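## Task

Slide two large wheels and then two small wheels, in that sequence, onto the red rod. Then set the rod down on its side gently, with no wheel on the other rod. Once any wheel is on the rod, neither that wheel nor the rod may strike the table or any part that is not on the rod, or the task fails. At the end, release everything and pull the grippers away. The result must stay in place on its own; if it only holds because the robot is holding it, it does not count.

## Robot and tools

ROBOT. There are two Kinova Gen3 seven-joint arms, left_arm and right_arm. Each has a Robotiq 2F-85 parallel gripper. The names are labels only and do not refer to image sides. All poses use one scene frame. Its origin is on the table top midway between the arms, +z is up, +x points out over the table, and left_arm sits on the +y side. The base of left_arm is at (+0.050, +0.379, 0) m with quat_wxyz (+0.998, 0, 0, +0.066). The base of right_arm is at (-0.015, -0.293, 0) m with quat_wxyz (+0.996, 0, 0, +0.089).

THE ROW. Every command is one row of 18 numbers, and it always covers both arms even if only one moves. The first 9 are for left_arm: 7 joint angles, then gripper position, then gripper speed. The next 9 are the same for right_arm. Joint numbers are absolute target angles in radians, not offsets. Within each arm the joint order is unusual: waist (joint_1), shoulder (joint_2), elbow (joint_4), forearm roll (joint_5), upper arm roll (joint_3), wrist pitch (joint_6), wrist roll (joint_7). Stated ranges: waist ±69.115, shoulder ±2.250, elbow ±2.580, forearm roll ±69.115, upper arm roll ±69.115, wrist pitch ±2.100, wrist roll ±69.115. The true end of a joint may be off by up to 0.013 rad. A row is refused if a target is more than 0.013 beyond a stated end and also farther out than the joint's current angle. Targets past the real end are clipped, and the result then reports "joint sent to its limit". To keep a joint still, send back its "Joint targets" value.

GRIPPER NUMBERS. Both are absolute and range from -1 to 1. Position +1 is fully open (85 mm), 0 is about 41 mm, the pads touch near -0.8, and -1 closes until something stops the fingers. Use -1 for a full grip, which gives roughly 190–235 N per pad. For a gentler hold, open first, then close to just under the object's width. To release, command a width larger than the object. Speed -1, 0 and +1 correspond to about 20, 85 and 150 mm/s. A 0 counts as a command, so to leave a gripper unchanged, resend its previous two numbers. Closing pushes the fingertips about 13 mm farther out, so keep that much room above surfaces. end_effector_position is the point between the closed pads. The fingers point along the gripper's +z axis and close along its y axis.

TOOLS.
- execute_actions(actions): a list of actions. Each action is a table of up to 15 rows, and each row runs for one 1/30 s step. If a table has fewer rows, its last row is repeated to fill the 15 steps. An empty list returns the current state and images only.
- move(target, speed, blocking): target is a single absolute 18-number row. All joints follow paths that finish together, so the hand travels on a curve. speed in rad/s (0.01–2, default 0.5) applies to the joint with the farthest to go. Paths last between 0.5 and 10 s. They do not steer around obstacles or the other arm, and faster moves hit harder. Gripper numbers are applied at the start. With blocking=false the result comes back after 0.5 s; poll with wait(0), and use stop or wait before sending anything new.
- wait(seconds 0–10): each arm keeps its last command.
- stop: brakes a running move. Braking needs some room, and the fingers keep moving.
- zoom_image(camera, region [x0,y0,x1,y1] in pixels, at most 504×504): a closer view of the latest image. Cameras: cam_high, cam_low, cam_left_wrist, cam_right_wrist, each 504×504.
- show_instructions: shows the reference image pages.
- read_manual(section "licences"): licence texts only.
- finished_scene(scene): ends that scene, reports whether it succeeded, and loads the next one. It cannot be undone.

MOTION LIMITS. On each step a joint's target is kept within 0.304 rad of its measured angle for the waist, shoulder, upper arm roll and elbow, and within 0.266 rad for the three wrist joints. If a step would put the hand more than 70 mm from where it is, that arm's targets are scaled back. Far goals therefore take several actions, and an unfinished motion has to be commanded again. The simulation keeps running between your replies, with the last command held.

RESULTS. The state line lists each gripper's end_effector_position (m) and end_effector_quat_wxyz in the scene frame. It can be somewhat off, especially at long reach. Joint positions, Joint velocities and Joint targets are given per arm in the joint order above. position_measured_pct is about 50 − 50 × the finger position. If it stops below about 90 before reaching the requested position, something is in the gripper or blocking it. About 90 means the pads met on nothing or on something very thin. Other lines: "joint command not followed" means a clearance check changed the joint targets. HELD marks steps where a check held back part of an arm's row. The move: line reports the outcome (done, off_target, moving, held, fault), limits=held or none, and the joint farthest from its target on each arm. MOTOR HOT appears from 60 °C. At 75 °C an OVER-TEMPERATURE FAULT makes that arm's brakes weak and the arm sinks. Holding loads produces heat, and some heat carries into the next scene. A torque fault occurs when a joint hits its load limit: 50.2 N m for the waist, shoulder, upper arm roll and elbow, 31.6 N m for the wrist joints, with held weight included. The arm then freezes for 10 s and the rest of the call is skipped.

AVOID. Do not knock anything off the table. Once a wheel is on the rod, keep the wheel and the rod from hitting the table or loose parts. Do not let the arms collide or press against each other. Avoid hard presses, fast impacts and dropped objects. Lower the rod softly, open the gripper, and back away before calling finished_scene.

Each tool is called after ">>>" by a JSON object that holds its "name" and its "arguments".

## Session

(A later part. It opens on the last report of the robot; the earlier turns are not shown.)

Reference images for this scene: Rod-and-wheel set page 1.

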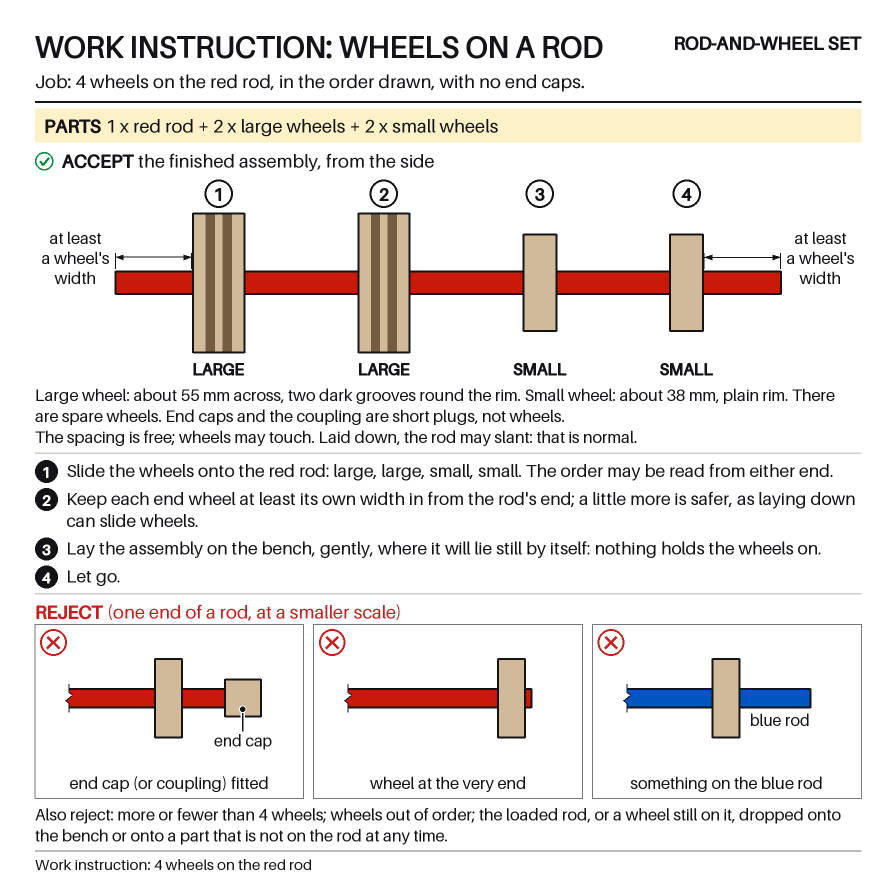

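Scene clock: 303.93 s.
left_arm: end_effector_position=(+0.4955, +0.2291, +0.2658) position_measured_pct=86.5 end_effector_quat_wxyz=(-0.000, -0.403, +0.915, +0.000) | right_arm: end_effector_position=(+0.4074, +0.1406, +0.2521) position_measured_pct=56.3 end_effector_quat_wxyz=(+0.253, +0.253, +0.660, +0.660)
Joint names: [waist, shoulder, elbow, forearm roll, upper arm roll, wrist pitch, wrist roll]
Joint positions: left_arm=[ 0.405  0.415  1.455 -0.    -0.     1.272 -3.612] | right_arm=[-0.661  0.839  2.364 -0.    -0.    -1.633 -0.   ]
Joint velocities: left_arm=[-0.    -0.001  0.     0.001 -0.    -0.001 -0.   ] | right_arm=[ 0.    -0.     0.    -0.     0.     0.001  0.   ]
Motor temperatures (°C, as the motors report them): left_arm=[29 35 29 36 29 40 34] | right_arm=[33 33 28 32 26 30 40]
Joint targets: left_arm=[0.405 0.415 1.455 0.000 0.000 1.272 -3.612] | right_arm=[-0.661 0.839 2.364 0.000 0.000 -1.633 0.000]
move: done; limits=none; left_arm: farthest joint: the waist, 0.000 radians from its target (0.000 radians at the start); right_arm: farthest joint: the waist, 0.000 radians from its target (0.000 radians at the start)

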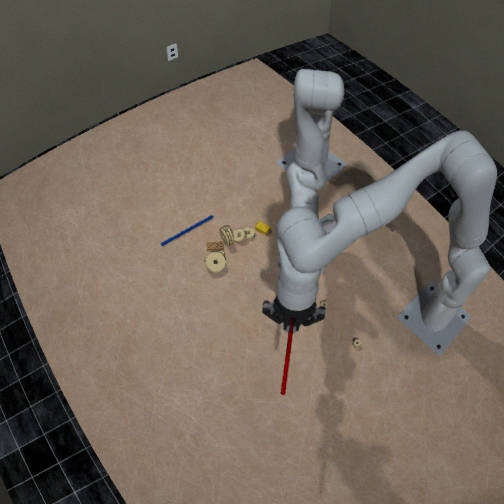

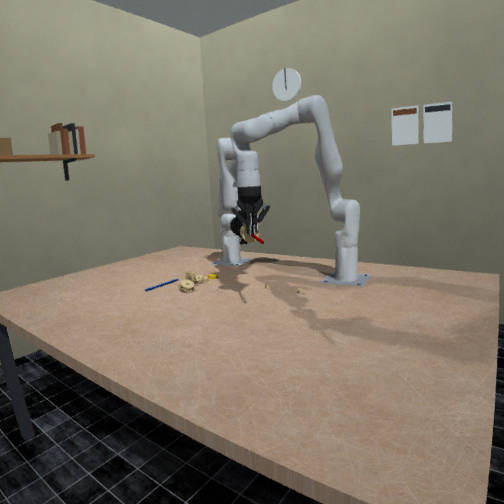

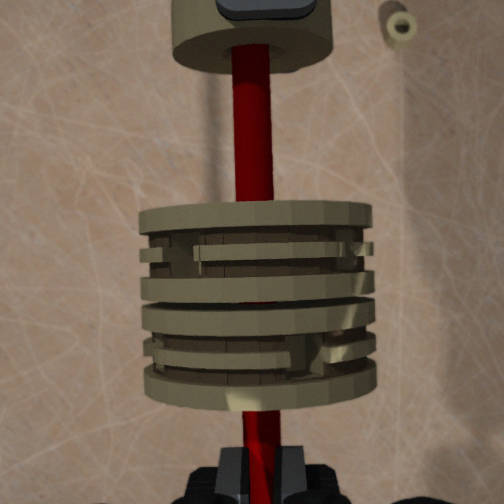

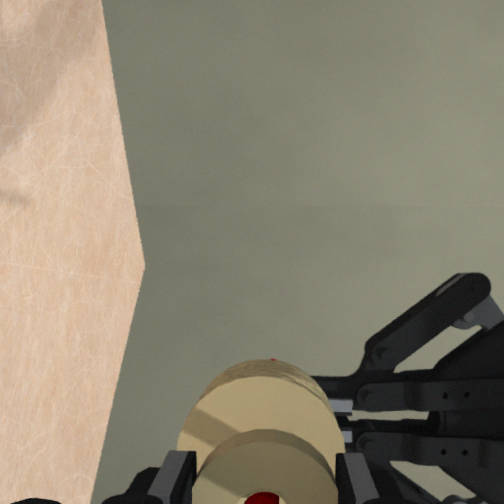

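>>> {"name": "move", "arguments": {"target": [0.4045,0.4146,1.4552,0,0,1.2718,-3.6116,-1,-0.7, -0.6607,0.8378,2.2850,0,0,-1.5520,0,-1,-0.5], "speed": 0.07}}

>>> {"name": "move", "arguments": {"target": [0.4045,0.4146,1.4552,0,0,1.2718,-3.6116,-1,-0.7, -0.6603,0.8403,2.2338,0,0,-1.5033,0,-1,-0.5], "speed": 0.035}}

Scene clock: 308.50 s.
left_arm: end_effector_position=(+0.4955, +0.2291, +0.2658) position_measured_pct=86.5 end_effector_quat_wxyz=(-0.000, -0.403, +0.915, +0.000) | right_arm: end_effector_position=(+0.4242, +0.1590, +0.2520) position_measured_pct=56.3 end_effector_quat_wxyz=(+0.253, +0.253, +0.660, +0.660)
Joint names: [waist, shoulder, elbow, forearm roll, upper arm roll, wrist pitch, wrist roll]
Joint positions: left_arm=[ 0.404  0.415  1.455 -0.    -0.     1.272 -3.612] | right_arm=[-0.661  0.838  2.285 -0.     0.    -1.552  0.   ]
Joint velocities: left_arm=[ 0.    -0.     0.     0.001  0.001  0.     0.   ] | right_arm=[-0. -0.  0. -0.  0.  0.  0.]
Motor temperatures (°C, as the motors report them): left_arm=[29 35 29 36 29 40 34] | right_arm=[33 33 28 32 26 30 40]
Joint targets: left_arm=[0.405 0.415 1.455 0.000 0.000 1.272 -3.612] | right_arm=[-0.661 0.838 2.285 0.000 0.000 -1.552 0.000]
move: done; limits=none; left_arm: farthest joint: the waist, 0.000 radians from its target (0.000 radians at the start); right_arm: farthest joint: the waist, 0.000 radians from its target (0.000 radians at the start)

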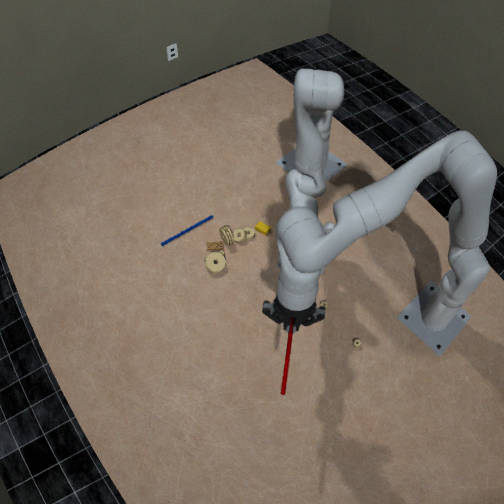

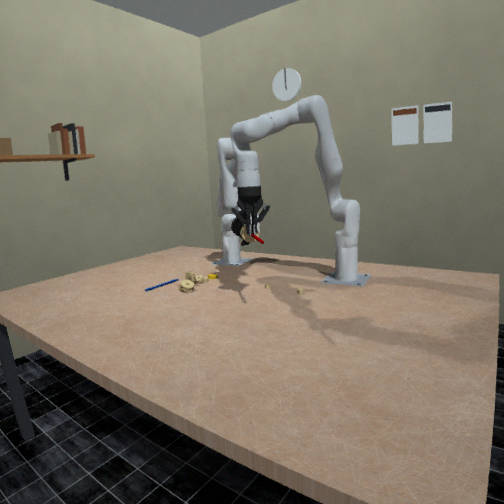

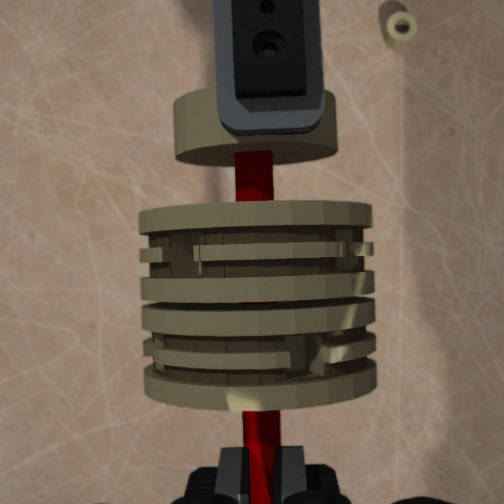

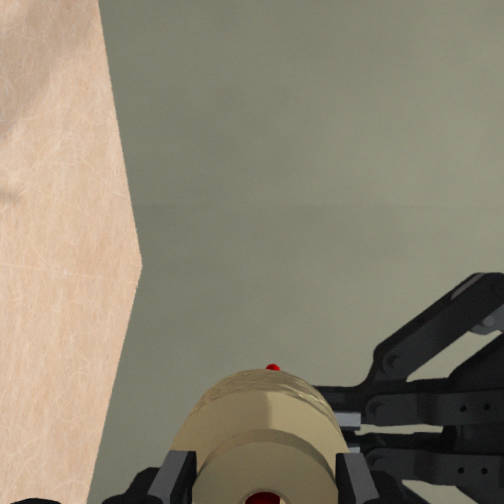

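Scene clock: 310.23 s.
left_arm: end_effector_position=(+0.4956, +0.2292, +0.2658) position_measured_pct=86.5 end_effector_quat_wxyz=(-0.000, -0.403, +0.915, +0.000) | right_arm: end_effector_position=(+0.4351, +0.1707, +0.2519) position_measured_pct=56.3 end_effector_quat_wxyz=(+0.253, +0.253, +0.660, +0.660)
Joint names: [waist, shoulder, elbow, forearm roll, upper arm roll, wrist pitch, wrist roll]
Joint positions: left_arm=[ 0.404  0.415  1.455 -0.    -0.     1.272 -3.612] | right_arm=[-0.66   0.84   2.234 -0.     0.    -1.503  0.   ]
Joint velocities: left_arm=[-0.001 -0.001  0.    -0.    -0.     0.     0.001] | right_arm=[ 0.    -0.     0.001 -0.    -0.     0.    -0.   ]
Motor temperatures (°C, as the motors report them): left_arm=[29 35 29 36 29 40 34] | right_arm=[33 33 28 32 26 30 40]
Joint targets: left_arm=[0.405 0.415 1.455 0.000 0.000 1.272 -3.612] | right_arm=[-0.660 0.840 2.234 0.000 0.000 -1.503 0.000]
move: done; limits=none; left_arm: farthest joint: the waist, 0.000 radians from its target (0.000 radians at the start); right_arm: farthest joint: the waist, 0.000 radians from its target (0.000 radians at the start)

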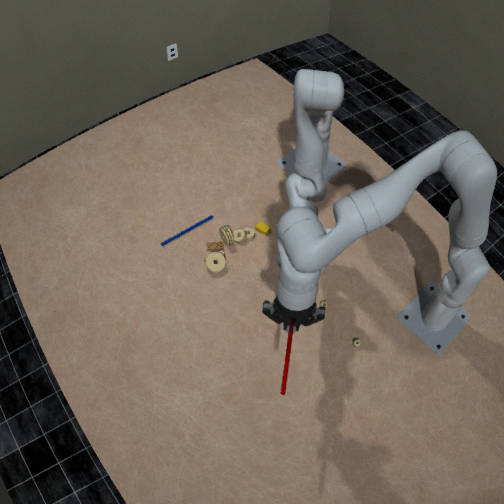

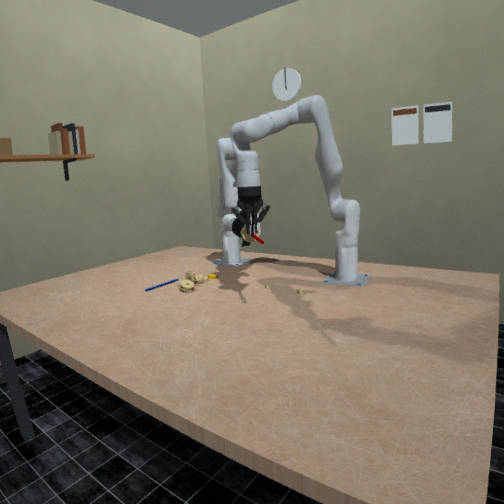

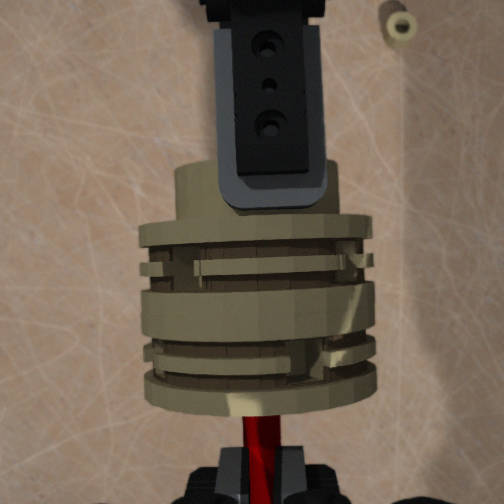

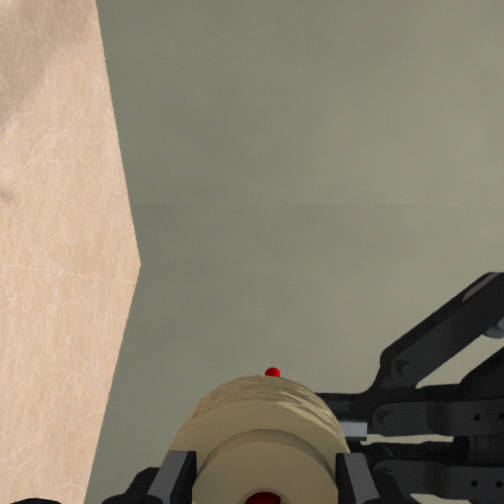

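>>> {"name": "execute_actions", "arguments": {"actions": [[[0.4045,0.4146,1.4552,0,0,1.2718,-3.6116,-1,-0.7, -0.6603,0.8403,2.2338,0,0,-1.5033,0,0.3,-0.6]],[[0.4045,0.4146,1.4552,0,0,1.2718,-3.6116,-1,-0.7, -0.6603,0.8403,2.2338,0,0,-1.5033,0,0.3,-0.6]]]}}

>>> {"name": "move", "arguments": {"target": [0.4045,0.4146,1.4552,0,0,1.2718,-3.6116,-1,-0.7, -0.6603,0.8394,2.3644,0,0,-1.6330,0,0.3,-0.6], "speed": 0.2}}

>>> {"name": "move", "arguments": {"target": [0.4045,0.4146,1.4552,0,0,1.2718,-3.6116,-1,-0.7, -0.6603,0.8635,2.5066,0,0,-1.7993,0,0.3,-0.6], "speed": 0.4}}

Scene clock: 313.80 s.
left_arm: end_effector_position=(+0.4955, +0.2291, +0.2658) position_measured_pct=86.5 end_effector_quat_wxyz=(-0.000, -0.403, +0.915, +0.000) | right_arm: end_effector_position=(+0.4351, +0.1708, +0.2519) position_measured_pct=34.9 end_effector_quat_wxyz=(+0.253, +0.253, +0.660, +0.660)
Joint names: [waist, shoulder, elbow, forearm roll, upper arm roll, wrist pitch, wrist roll]
Joint positions: left_arm=[ 0.404  0.415  1.455 -0.    -0.     1.272 -3.612] | right_arm=[-0.66   0.84   2.234 -0.     0.    -1.503  0.   ]
Joint velocities: left_arm=[ 0.001 -0.     0.    -0.     0.    -0.001 -0.   ] | right_arm=[-0.     0.     0.001  0.     0.     0.     0.   ]
Motor temperatures (°C, as the motors report them): left_arm=[29 35 29 36 29 40 34] | right_arm=[33 33 28 32 26 30 40]
Joint targets: left_arm=[0.405 0.415 1.455 0.000 0.000 1.272 -3.612] | right_arm=[-0.660 0.840 2.234 0.000 0.000 -1.503 0.000]
Step readings (joint positions; steps 1 to 15: 1st action; 16 to 30: 2nd action):
0: left_arm=[0.404 0.415 1.455 -0.000 -0.000 1.272 -3.612] | right_arm=[-0.660 0.840 2.234 -0.000 0.000 -1.503 -0.000]
1: left_arm=[0.404 0.415 1.455 -0.000 -0.000 1.272 -3.612] | right_arm=[-0.660 0.840 2.234 -0.000 0.000 -1.503 -0.000]
2: left_arm=[0.404 0.415 1.455 -0.000 -0.000 1.272 -3.612] | right_arm=[-0.660 0.840 2.234 -0.000 0.000 -1.503 -0.000]
4: left_arm=[0.404 0.415 1.455 -0.000 -0.000 1.272 -3.612] | right_arm=[-0.660 0.840 2.234 -0.000 -0.000 -1.503 -0.000]
8: left_arm=[0.404 0.415 1.455 -0.000 -0.000 1.272 -3.612] | right_arm=[-0.660 0.840 2.234 -0.000 0.000 -1.503 0.000]
15: left_arm=[0.404 0.415 1.455 -0.000 -0.000 1.272 -3.612] | right_arm=[-0.660 0.840 2.234 0.000 -0.000 -1.503 0.000]
16: left_arm=[0.404 0.415 1.455 -0.000 -0.000 1.272 -3.612] | right_arm=[-0.660 0.840 2.234 -0.000 0.000 -1.503 -0.000]
17: left_arm=[0.404 0.415 1.455 -0.000 -0.000 1.272 -3.612] | right_arm=[-0.660 0.840 2.234 -0.000 0.000 -1.503 0.000]
19: left_arm=[0.404 0.415 1.455 -0.000 -0.000 1.272 -3.612] | right_arm=[-0.660 0.840 2.234 -0.000 0.000 -1.503 -0.000]
23: left_arm=[0.404 0.415 1.455 -0.000 -0.000 1.272 -3.612] | right_arm=[-0.660 0.840 2.234 -0.000 0.000 -1.503 -0.000]
30: Joint positions above

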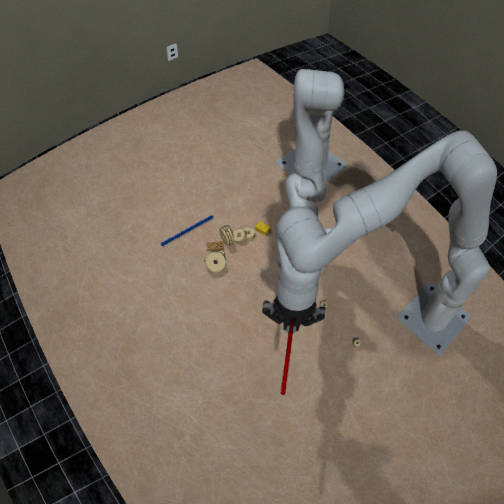

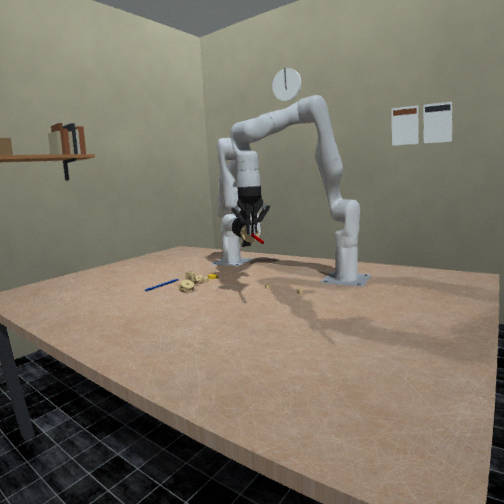

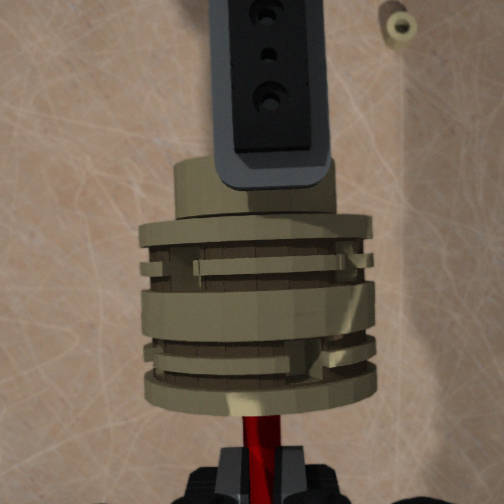

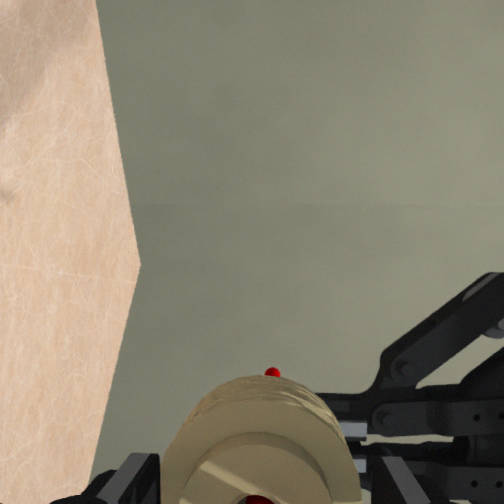

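Scene clock: 314.80 s.
left_arm: end_effector_position=(+0.4955, +0.2291, +0.2658) position_measured_pct=86.5 end_effector_quat_wxyz=(-0.000, -0.403, +0.915, +0.000) | right_arm: end_effector_position=(+0.4077, +0.1403, +0.2521) position_measured_pct=34.9 end_effector_quat_wxyz=(+0.253, +0.253, +0.660, +0.660)
Joint names: [waist, shoulder, elbow, forearm roll, upper arm roll, wrist pitch, wrist roll]
Joint positions: left_arm=[ 0.404  0.415  1.455 -0.    -0.     1.272 -3.612] | right_arm=[-0.66   0.839  2.364  0.     0.    -1.633  0.   ]
Joint velocities: left_arm=[-0.002  0.001 -0.    -0.    -0.    -0.001 -0.   ] | right_arm=[-0.  0.  0. -0.  0. -0.  0.]
Motor temperatures (°C, as the motors report them): left_arm=[29 35 29 36 29 40 34] | right_arm=[33 33 28 32 26 30 40]
Joint targets: left_arm=[0.405 0.415 1.455 0.000 0.000 1.272 -3.612] | right_arm=[-0.660 0.839 2.364 0.000 0.000 -1.633 0.000]
move: done; limits=none; left_arm: farthest joint: the waist, 0.000 radians from its target (0.000 radians at the start); right_arm: farthest joint: the waist, 0.000 radians from its target (0.000 radians at the start)

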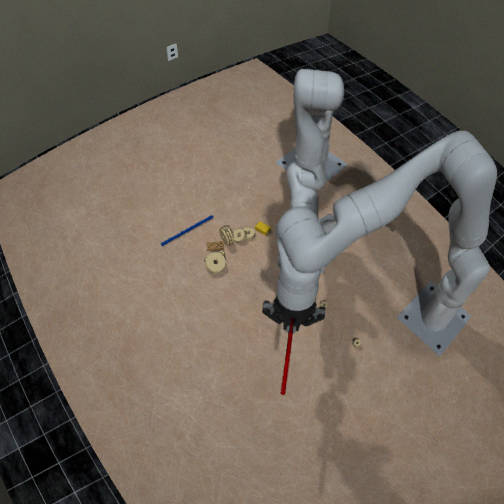

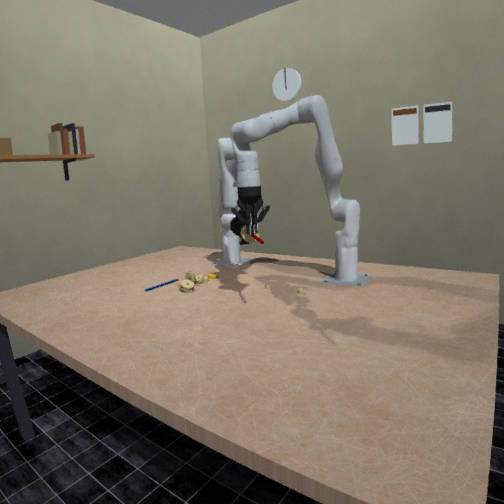

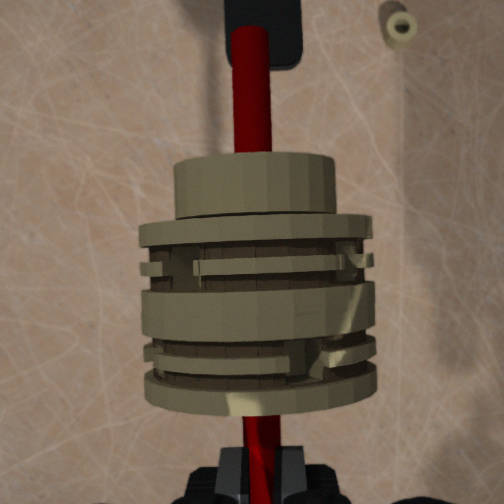

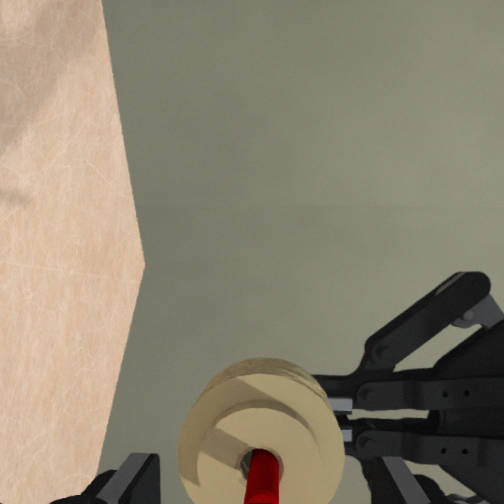

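Scene clock: 315.63 s.
left_arm: end_effector_position=(+0.4955, +0.2291, +0.2658) position_measured_pct=86.5 end_effector_quat_wxyz=(-0.000, -0.403, +0.915, +0.000) | right_arm: end_effector_position=(+0.3776, +0.1068, +0.2521) position_measured_pct=34.9 end_effector_quat_wxyz=(+0.253, +0.253, +0.660, +0.660)
Joint names: [waist, shoulder, elbow, forearm roll, upper arm roll, wrist pitch, wrist roll]
Joint positions: left_arm=[ 0.404  0.415  1.455 -0.    -0.     1.272 -3.612] | right_arm=[-0.66   0.863  2.507  0.    -0.    -1.799  0.   ]
Joint velocities: left_arm=[-0.001  0.001 -0.    -0.    -0.    -0.    -0.   ] | right_arm=[-0.     0.001  0.003 -0.    -0.    -0.    -0.   ]
Motor temperatures (°C, as the motors report them): left_arm=[29 35 29 36 29 40 34] | right_arm=[33 33 28 32 26 30 40]
Joint targets: left_arm=[0.405 0.415 1.455 0.000 0.000 1.272 -3.612] | right_arm=[-0.660 0.864 2.507 0.000 0.000 -1.799 0.000]
move: done; limits=none; left_arm: farthest joint: the waist, 0.000 radians from its target (0.000 radians at the start); right_arm: farthest joint: the waist, 0.000 radians from its target (0.000 radians at the start)

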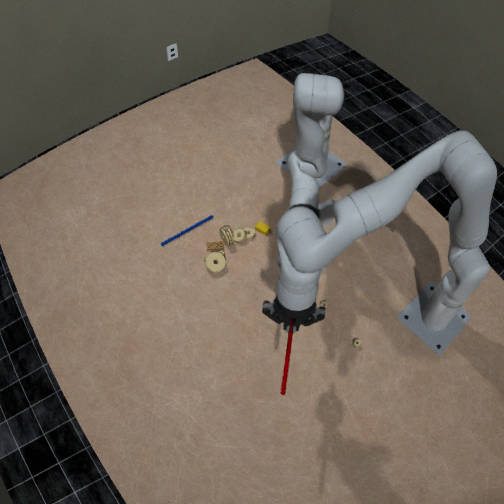

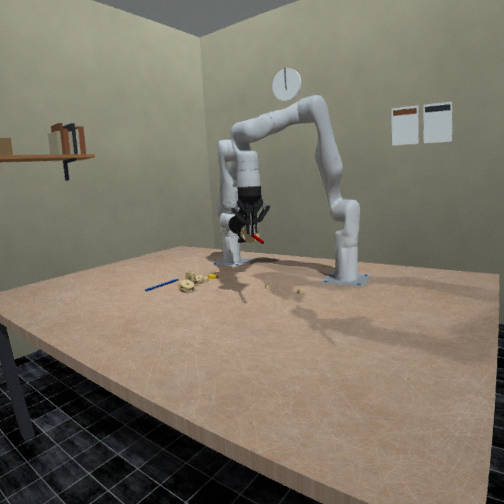

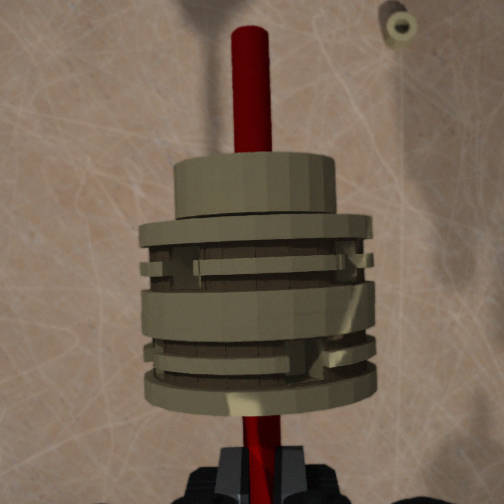

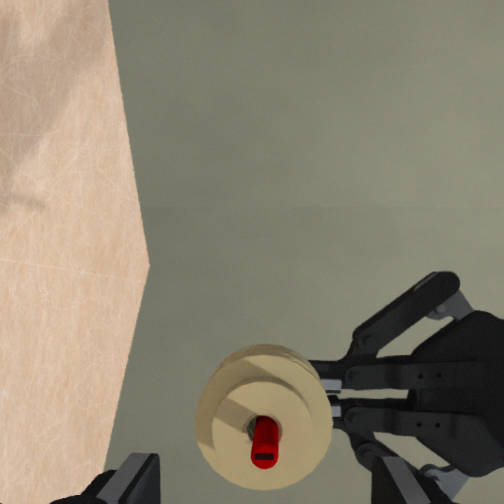

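>>> {"name": "move", "arguments": {"target": [0.4045,0.4146,1.4552,0,0,1.2718,-3.6116,-1,-0.7, -0.2247,0.3510,1.9890,0,0,0.8016,1.063,0.3,0], "speed": 1.0}}

Scene clock: 331.63 s.
left_arm: end_effector_position=(+0.4955, +0.2291, +0.2658) position_measured_pct=86.5 end_effector_quat_wxyz=(-0.000, -0.403, +0.915, +0.000) | right_arm: end_effector_position=(+0.3355, -0.1705, +0.1499) position_measured_pct=34.9 end_effector_quat_wxyz=(-0.000, +0.052, +0.999, -0.000)
Joint names: [waist, shoulder, elbow, forearm roll, upper arm roll, wrist pitch, wrist roll]
Joint positions: left_arm=[ 0.405  0.415  1.455 -0.    -0.     1.272 -3.612] | right_arm=[-0.225  0.351  1.989  0.     0.     0.802  1.063]
Joint velocities: left_arm=[ 0.001  0.     0.     0.     0.    -0.    -0.001] | right_arm=[ 0.003 -0.002 -0.002 -0.    -0.     0.     0.   ]
Motor temperatures (°C, as the motors report them): left_arm=[29 35 29 36 29 40 34] | right_arm=[33 33 28 32 26 30 40]
Joint targets: left_arm=[0.405 0.415 1.455 0.000 0.000 1.272 -3.612] | right_arm=[-0.225 0.351 1.989 0.000 0.000 0.802 1.063]
move: done; limits=none; left_arm: farthest joint: the waist, 0.000 radians from its target (0.000 radians at the start); right_arm: farthest joint: the waist, 0.000 radians from its target (0.436 radians at the start)

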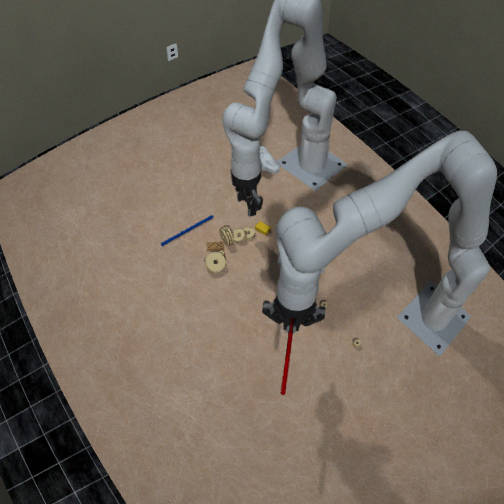

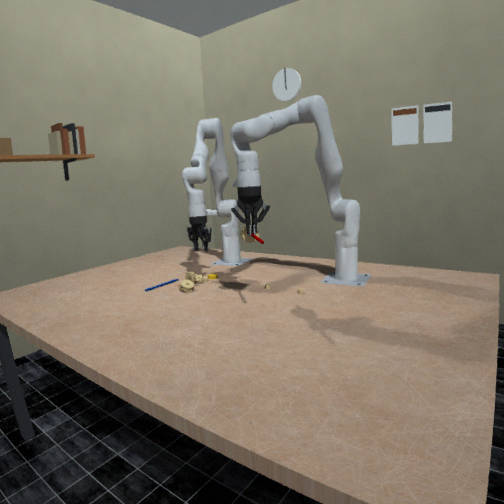

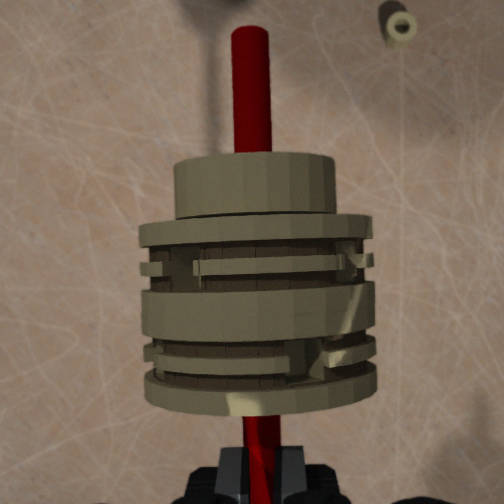

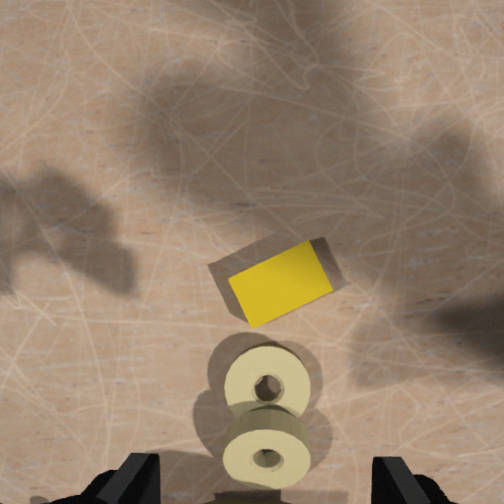

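>>> {"name": "move", "arguments": {"target": [0.4045,0.4146,1.4552,0,0,1.2718,-3.6116,-1,-0.7, -0.236,0.6087,2.1260,0,0,0.4069,1.063,0.3,0], "speed": 0.4}}

Scene clock: 336.77 s.
left_arm: end_effector_position=(+0.4955, +0.2291, +0.2658) position_measured_pct=86.5 end_effector_quat_wxyz=(-0.000, -0.403, +0.915, +0.000) | right_arm: end_effector_position=(+0.3291, -0.1688, +0.0301) position_measured_pct=34.9 end_effector_quat_wxyz=(+0.000, +0.047, +0.999, +0.000)
Joint names: [waist, shoulder, elbow, forearm roll, upper arm roll, wrist pitch, wrist roll]
Joint positions: left_arm=[ 0.405  0.415  1.455 -0.    -0.     1.272 -3.612] | right_arm=[-0.236  0.608  2.126  0.    -0.     0.407  1.063]
Joint velocities: left_arm=[ 0.     0.    -0.     0.001  0.     0.001  0.001] | right_arm=[ 0.     0.003  0.001 -0.    -0.    -0.    -0.   ]
Motor temperatures (°C, as the motors report them): left_arm=[29 35 29 36 29 40 34] | right_arm=[33 33 28 32 26 30 40]
Joint targets: left_arm=[0.405 0.415 1.455 0.000 0.000 1.272 -3.612] | right_arm=[-0.236 0.609 2.126 0.000 0.000 0.407 1.063]
move: done; limits=none; left_arm: farthest joint: the waist, 0.000 radians from its target (0.000 radians at the start); right_arm: farthest joint: the waist, 0.000 radians from its target (0.011 radians at the start)

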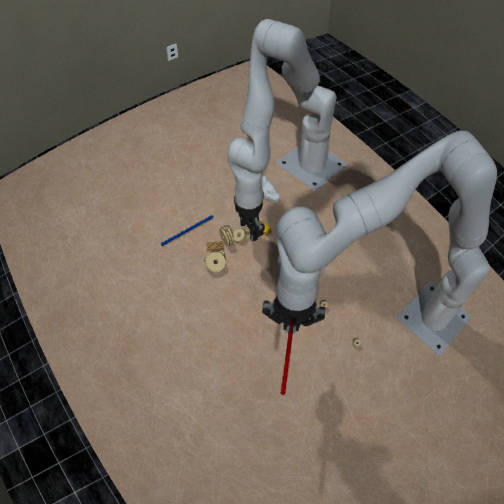

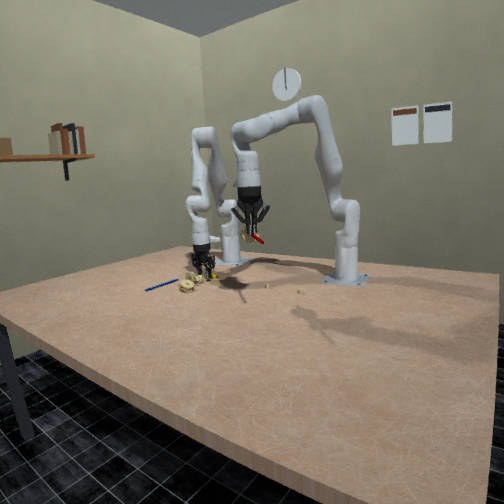

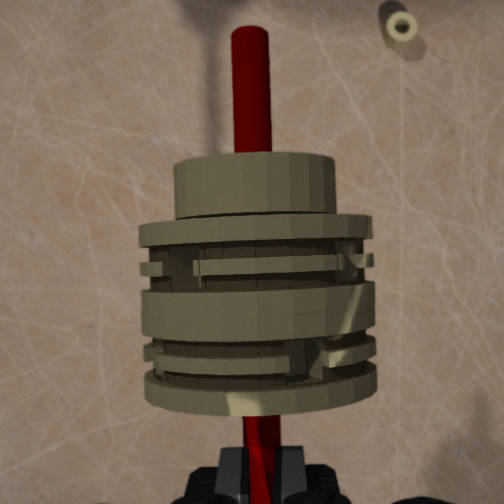

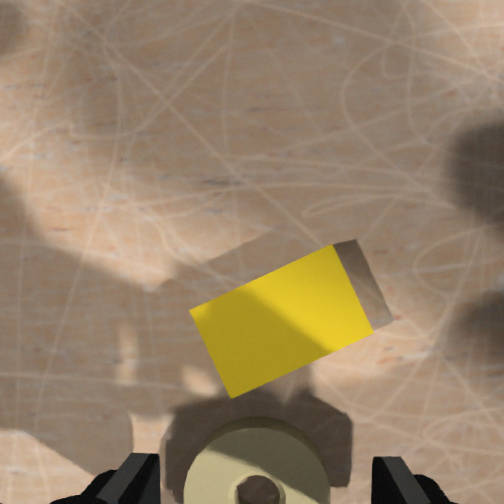

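>>> {"name": "move", "arguments": {"target": [0.4045,0.4146,1.4552,0,0,1.2718,-3.6116,-1,-0.7, -0.2317,0.6320,2.1387,0,0,0.3709,1.063,0.3,0], "speed": 0.1}}

>>> {"name": "execute_actions", "arguments": {"actions": [[[0.4045,0.4146,1.4552,0,0,1.2718,-3.6116,-1,-0.7, -0.2317,0.6320,2.1387,0,0,0.3709,1.063,-1,-0.5]],[[0.4045,0.4146,1.4552,0,0,1.2718,-3.6116,-1,-0.7, -0.2317,0.6320,2.1387,0,0,0.3709,1.063,-1,-0.5]]]}}

Scene clock: 342.57 s.
left_arm: end_effector_position=(+0.4955, +0.2291, +0.2658) position_measured_pct=86.5 end_effector_quat_wxyz=(-0.000, -0.403, +0.915, +0.000) | right_arm: end_effector_position=(+0.3274, -0.1713, +0.0201) position_measured_pct=34.9 end_effector_quat_wxyz=(+0.000, +0.049, +0.999, +0.000)
Joint names: [waist, shoulder, elbow, forearm roll, upper arm roll, wrist pitch, wrist roll]
Joint positions: left_arm=[ 0.405  0.415  1.455 -0.    -0.     1.272 -3.612] | right_arm=[-0.232  0.632  2.139  0.     0.     0.371  1.063]
Joint velocities: left_arm=[-0.001 -0.     0.    -0.    -0.    -0.001 -0.   ] | right_arm=[ 0.001  0.001  0.001  0.    -0.    -0.     0.   ]
Motor temperatures (°C, as the motors report them): left_arm=[29 35 29 36 29 40 34] | right_arm=[33 33 28 32 26 30 40]
Joint targets: left_arm=[0.405 0.415 1.455 0.000 0.000 1.272 -3.612] | right_arm=[-0.232 0.632 2.139 0.000 0.000 0.371 1.063]
move: done; limits=none; left_arm: farthest joint: the waist, 0.000 radians from its target (0.000 radians at the start); right_arm: farthest joint: the waist, 0.000 radians from its target (0.004 radians at the start)

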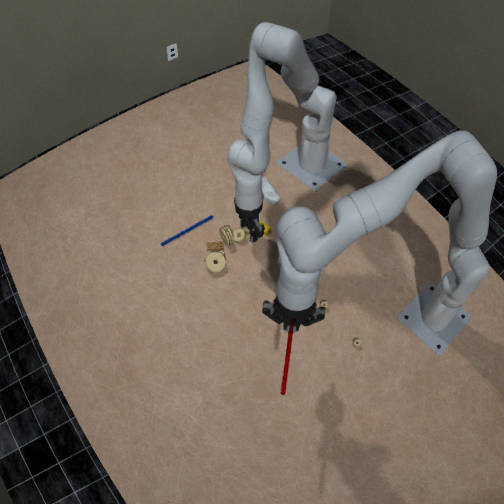

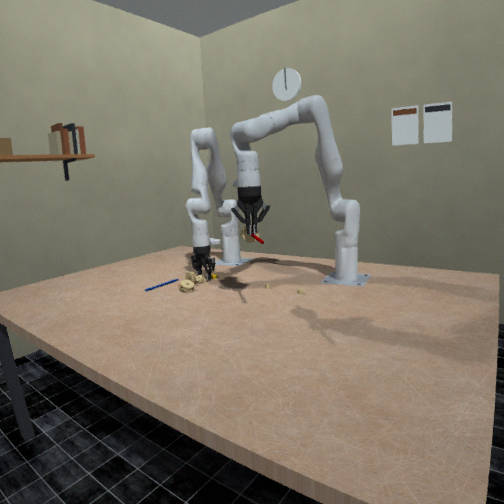

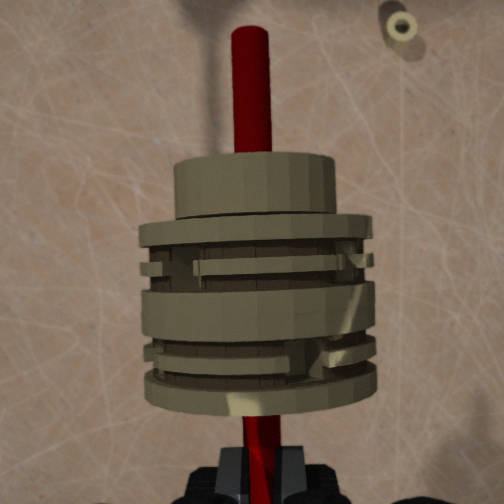

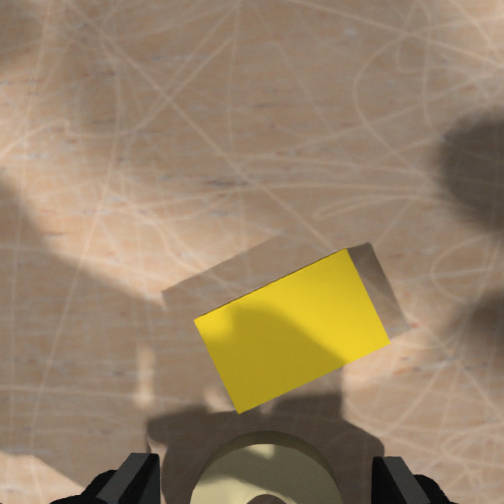

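Scene clock: 343.57 s.
left_arm: end_effector_position=(+0.4955, +0.2291, +0.2658) position_measured_pct=86.5 end_effector_quat_wxyz=(-0.000, -0.403, +0.915, +0.000) | right_arm: end_effector_position=(+0.3273, -0.1713, +0.0208) position_measured_pct=56.3 end_effector_quat_wxyz=(+0.000, +0.049, +0.999, +0.000)
Joint names: [waist, shoulder, elbow, forearm roll, upper arm roll, wrist pitch, wrist roll]
Joint positions: left_arm=[ 0.405  0.415  1.455 -0.    -0.     1.272 -3.612] | right_arm=[-0.232  0.63   2.139 -0.     0.     0.372  1.063]
Joint velocities: left_arm=[-0.001  0.001  0.    -0.     0.    -0.     0.   ] | right_arm=[-0.     0.     0.001  0.    -0.     0.     0.   ]
Motor temperatures (°C, as the motors report them): left_arm=[29 35 29 36 29 40 34] | right_arm=[33 33 28 32 26 30 40]
Joint targets: left_arm=[0.405 0.415 1.455 0.000 0.000 1.272 -3.612] | right_arm=[-0.232 0.632 2.139 0.000 0.000 0.371 1.063]
Step readings (joint positions; steps 1 to 15: 1st action; 16 to 30: 2nd action):
0: left_arm=[0.405 0.415 1.455 -0.000 -0.000 1.272 -3.612] | right_arm=[-0.232 0.632 2.139 0.000 0.000 0.371 1.063]
1: left_arm=[0.404 0.415 1.455 -0.000 -0.000 1.272 -3.612] | right_arm=[-0.232 0.632 2.139 0.000 0.000 0.371 1.063]
2: left_arm=[0.405 0.415 1.455 -0.000 -0.000 1.272 -3.612] | right_arm=[-0.232 0.632 2.139 0.000 0.000 0.371 1.063]
4: left_arm=[0.404 0.415 1.455 -0.000 -0.000 1.272 -3.612] | right_arm=[-0.232 0.632 2.139 0.000 0.000 0.371 1.063]
8: left_arm=[0.404 0.415 1.455 -0.000 -0.000 1.272 -3.612] | right_arm=[-0.232 0.632 2.139 -0.000 0.000 0.371 1.063]
15: left_arm=[0.405 0.415 1.455 -0.000 -0.000 1.272 -3.612] | right_arm=[-0.232 0.630 2.139 -0.000 0.000 0.372 1.063]
16: left_arm=[0.404 0.415 1.455 -0.000 -0.000 1.272 -3.612] | right_arm=[-0.232 0.630 2.139 -0.000 0.000 0.372 1.063]
17: left_arm=[0.405 0.415 1.455 -0.000 -0.000 1.272 -3.612] | right_arm=[-0.232 0.630 2.139 -0.000 0.000 0.372 1.063]
19: left_arm=[0.405 0.415 1.455 -0.000 -0.000 1.272 -3.612] | right_arm=[-0.232 0.630 2.139 -0.000 0.000 0.372 1.063]
23: left_arm=[0.405 0.415 1.455 -0.000 -0.000 1.272 -3.612] | right_arm=[-0.232 0.630 2.139 -0.000 0.000 0.372 1.063]
30: Joint positions above

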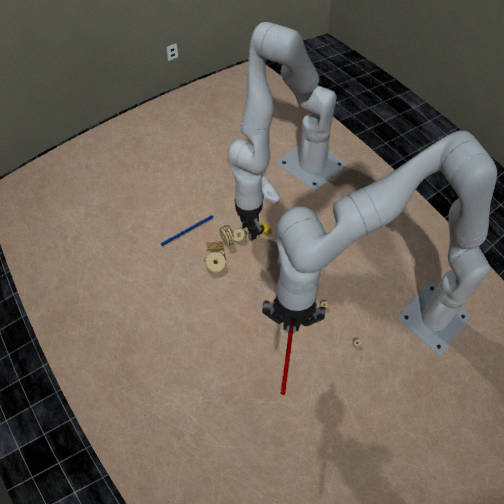

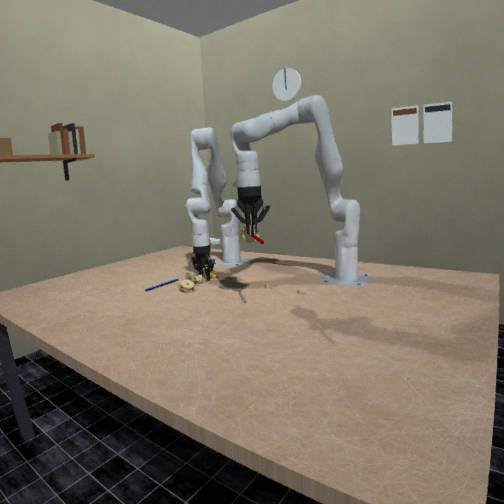

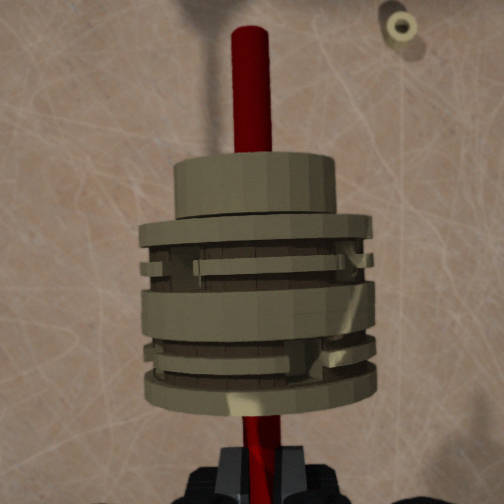

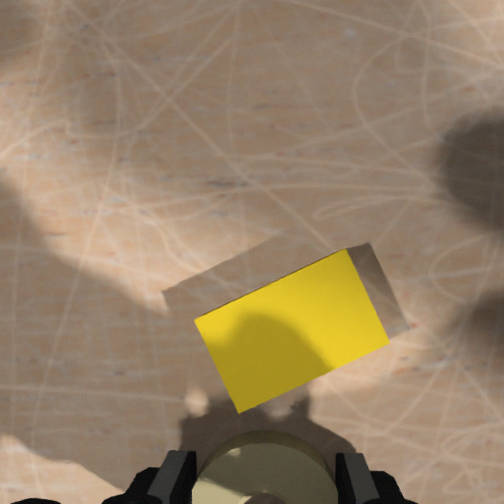

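>>> {"name": "move", "arguments": {"target": [0.4045,0.4146,1.4552,0,0,1.2718,-3.6116,-1,-0.7, -0.2317,0.5803,2.1286,0,0,0.4327,1.063,-1,-0.5], "speed": 0.04}}

Scene clock: 348.37 s.
left_arm: end_effector_position=(+0.4955, +0.2291, +0.2658) position_measured_pct=86.5 end_effector_quat_wxyz=(-0.000, -0.403, +0.915, +0.000) | right_arm: end_effector_position=(+0.3273, -0.1713, +0.0399) position_measured_pct=56.3 end_effector_quat_wxyz=(-0.000, +0.049, +0.999, -0.000)
Joint names: [waist, shoulder, elbow, forearm roll, upper arm roll, wrist pitch, wrist roll]
Joint positions: left_arm=[ 0.404  0.415  1.455 -0.    -0.     1.272 -3.612] | right_arm=[-0.232  0.58   2.129 -0.    -0.     0.433  1.063]
Joint velocities: left_arm=[ 0.001 -0.001  0.     0.001 -0.    -0.     0.001] | right_arm=[ 0.    -0.001 -0.001  0.     0.     0.     0.   ]
Motor temperatures (°C, as the motors report them): left_arm=[29 35 29 36 29 40 34] | right_arm=[33 33 28 32 26 30 40]
Joint targets: left_arm=[0.405 0.415 1.455 0.000 0.000 1.272 -3.612] | right_arm=[-0.232 0.580 2.129 0.000 0.000 0.433 1.063]
move: done; limits=none; left_arm: farthest joint: the waist, 0.000 radians from its target (0.000 radians at the start); right_arm: farthest joint: the waist, 0.000 radians from its target (0.000 radians at the start)

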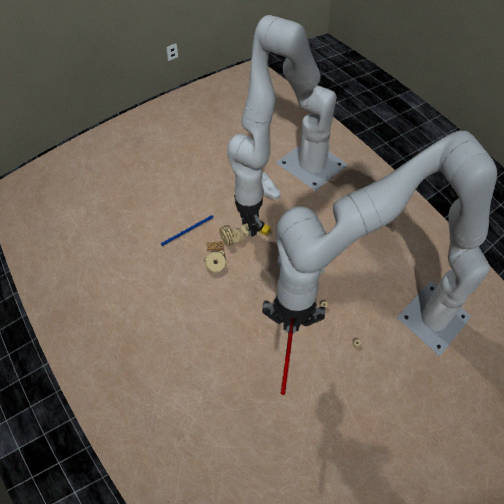

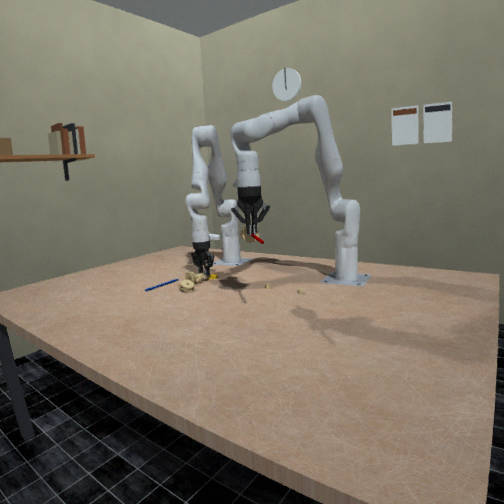

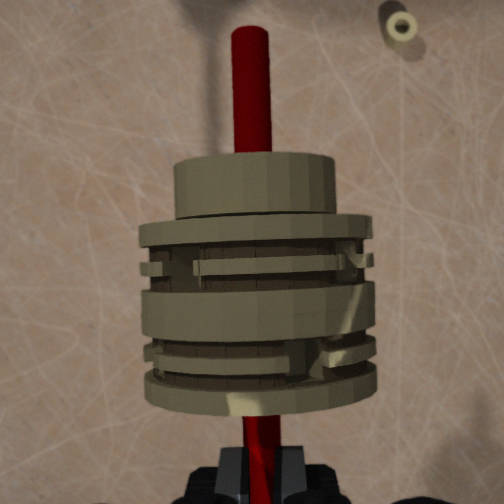

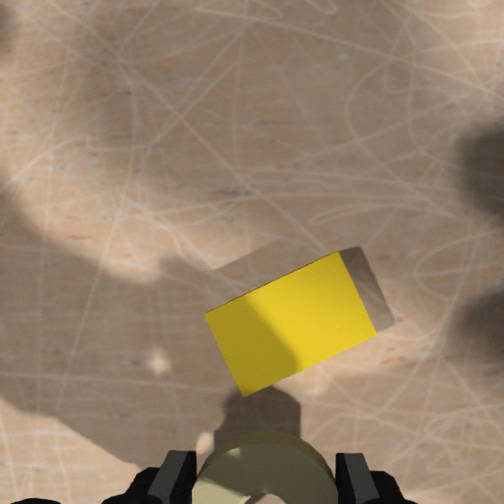

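>>> {"name": "zoom_image", "arguments": {"camera": "cam_high", "region": [190,180,300,290]}}

>>> {"name": "zoom_image", "arguments": {"camera": "cam_low", "region": [150,230,250,300]}}

Region (190, 180, 300, 290) of cam_high's 504x504 image, scaled by 4.582, with more detail than that image has.

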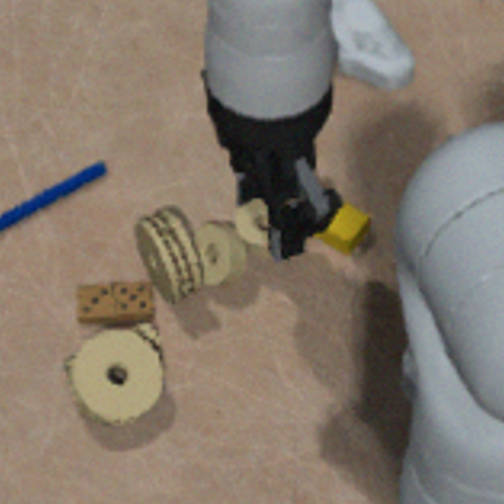

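Region (150, 230, 250, 300) of cam_low's 504x504 image, scaled by 5.040, with more detail than that image has; it fills the top 353 rows of this view, and the rest is white.

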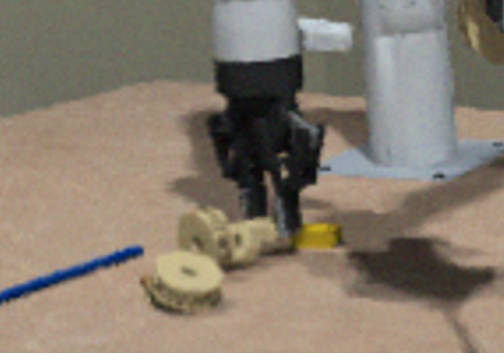

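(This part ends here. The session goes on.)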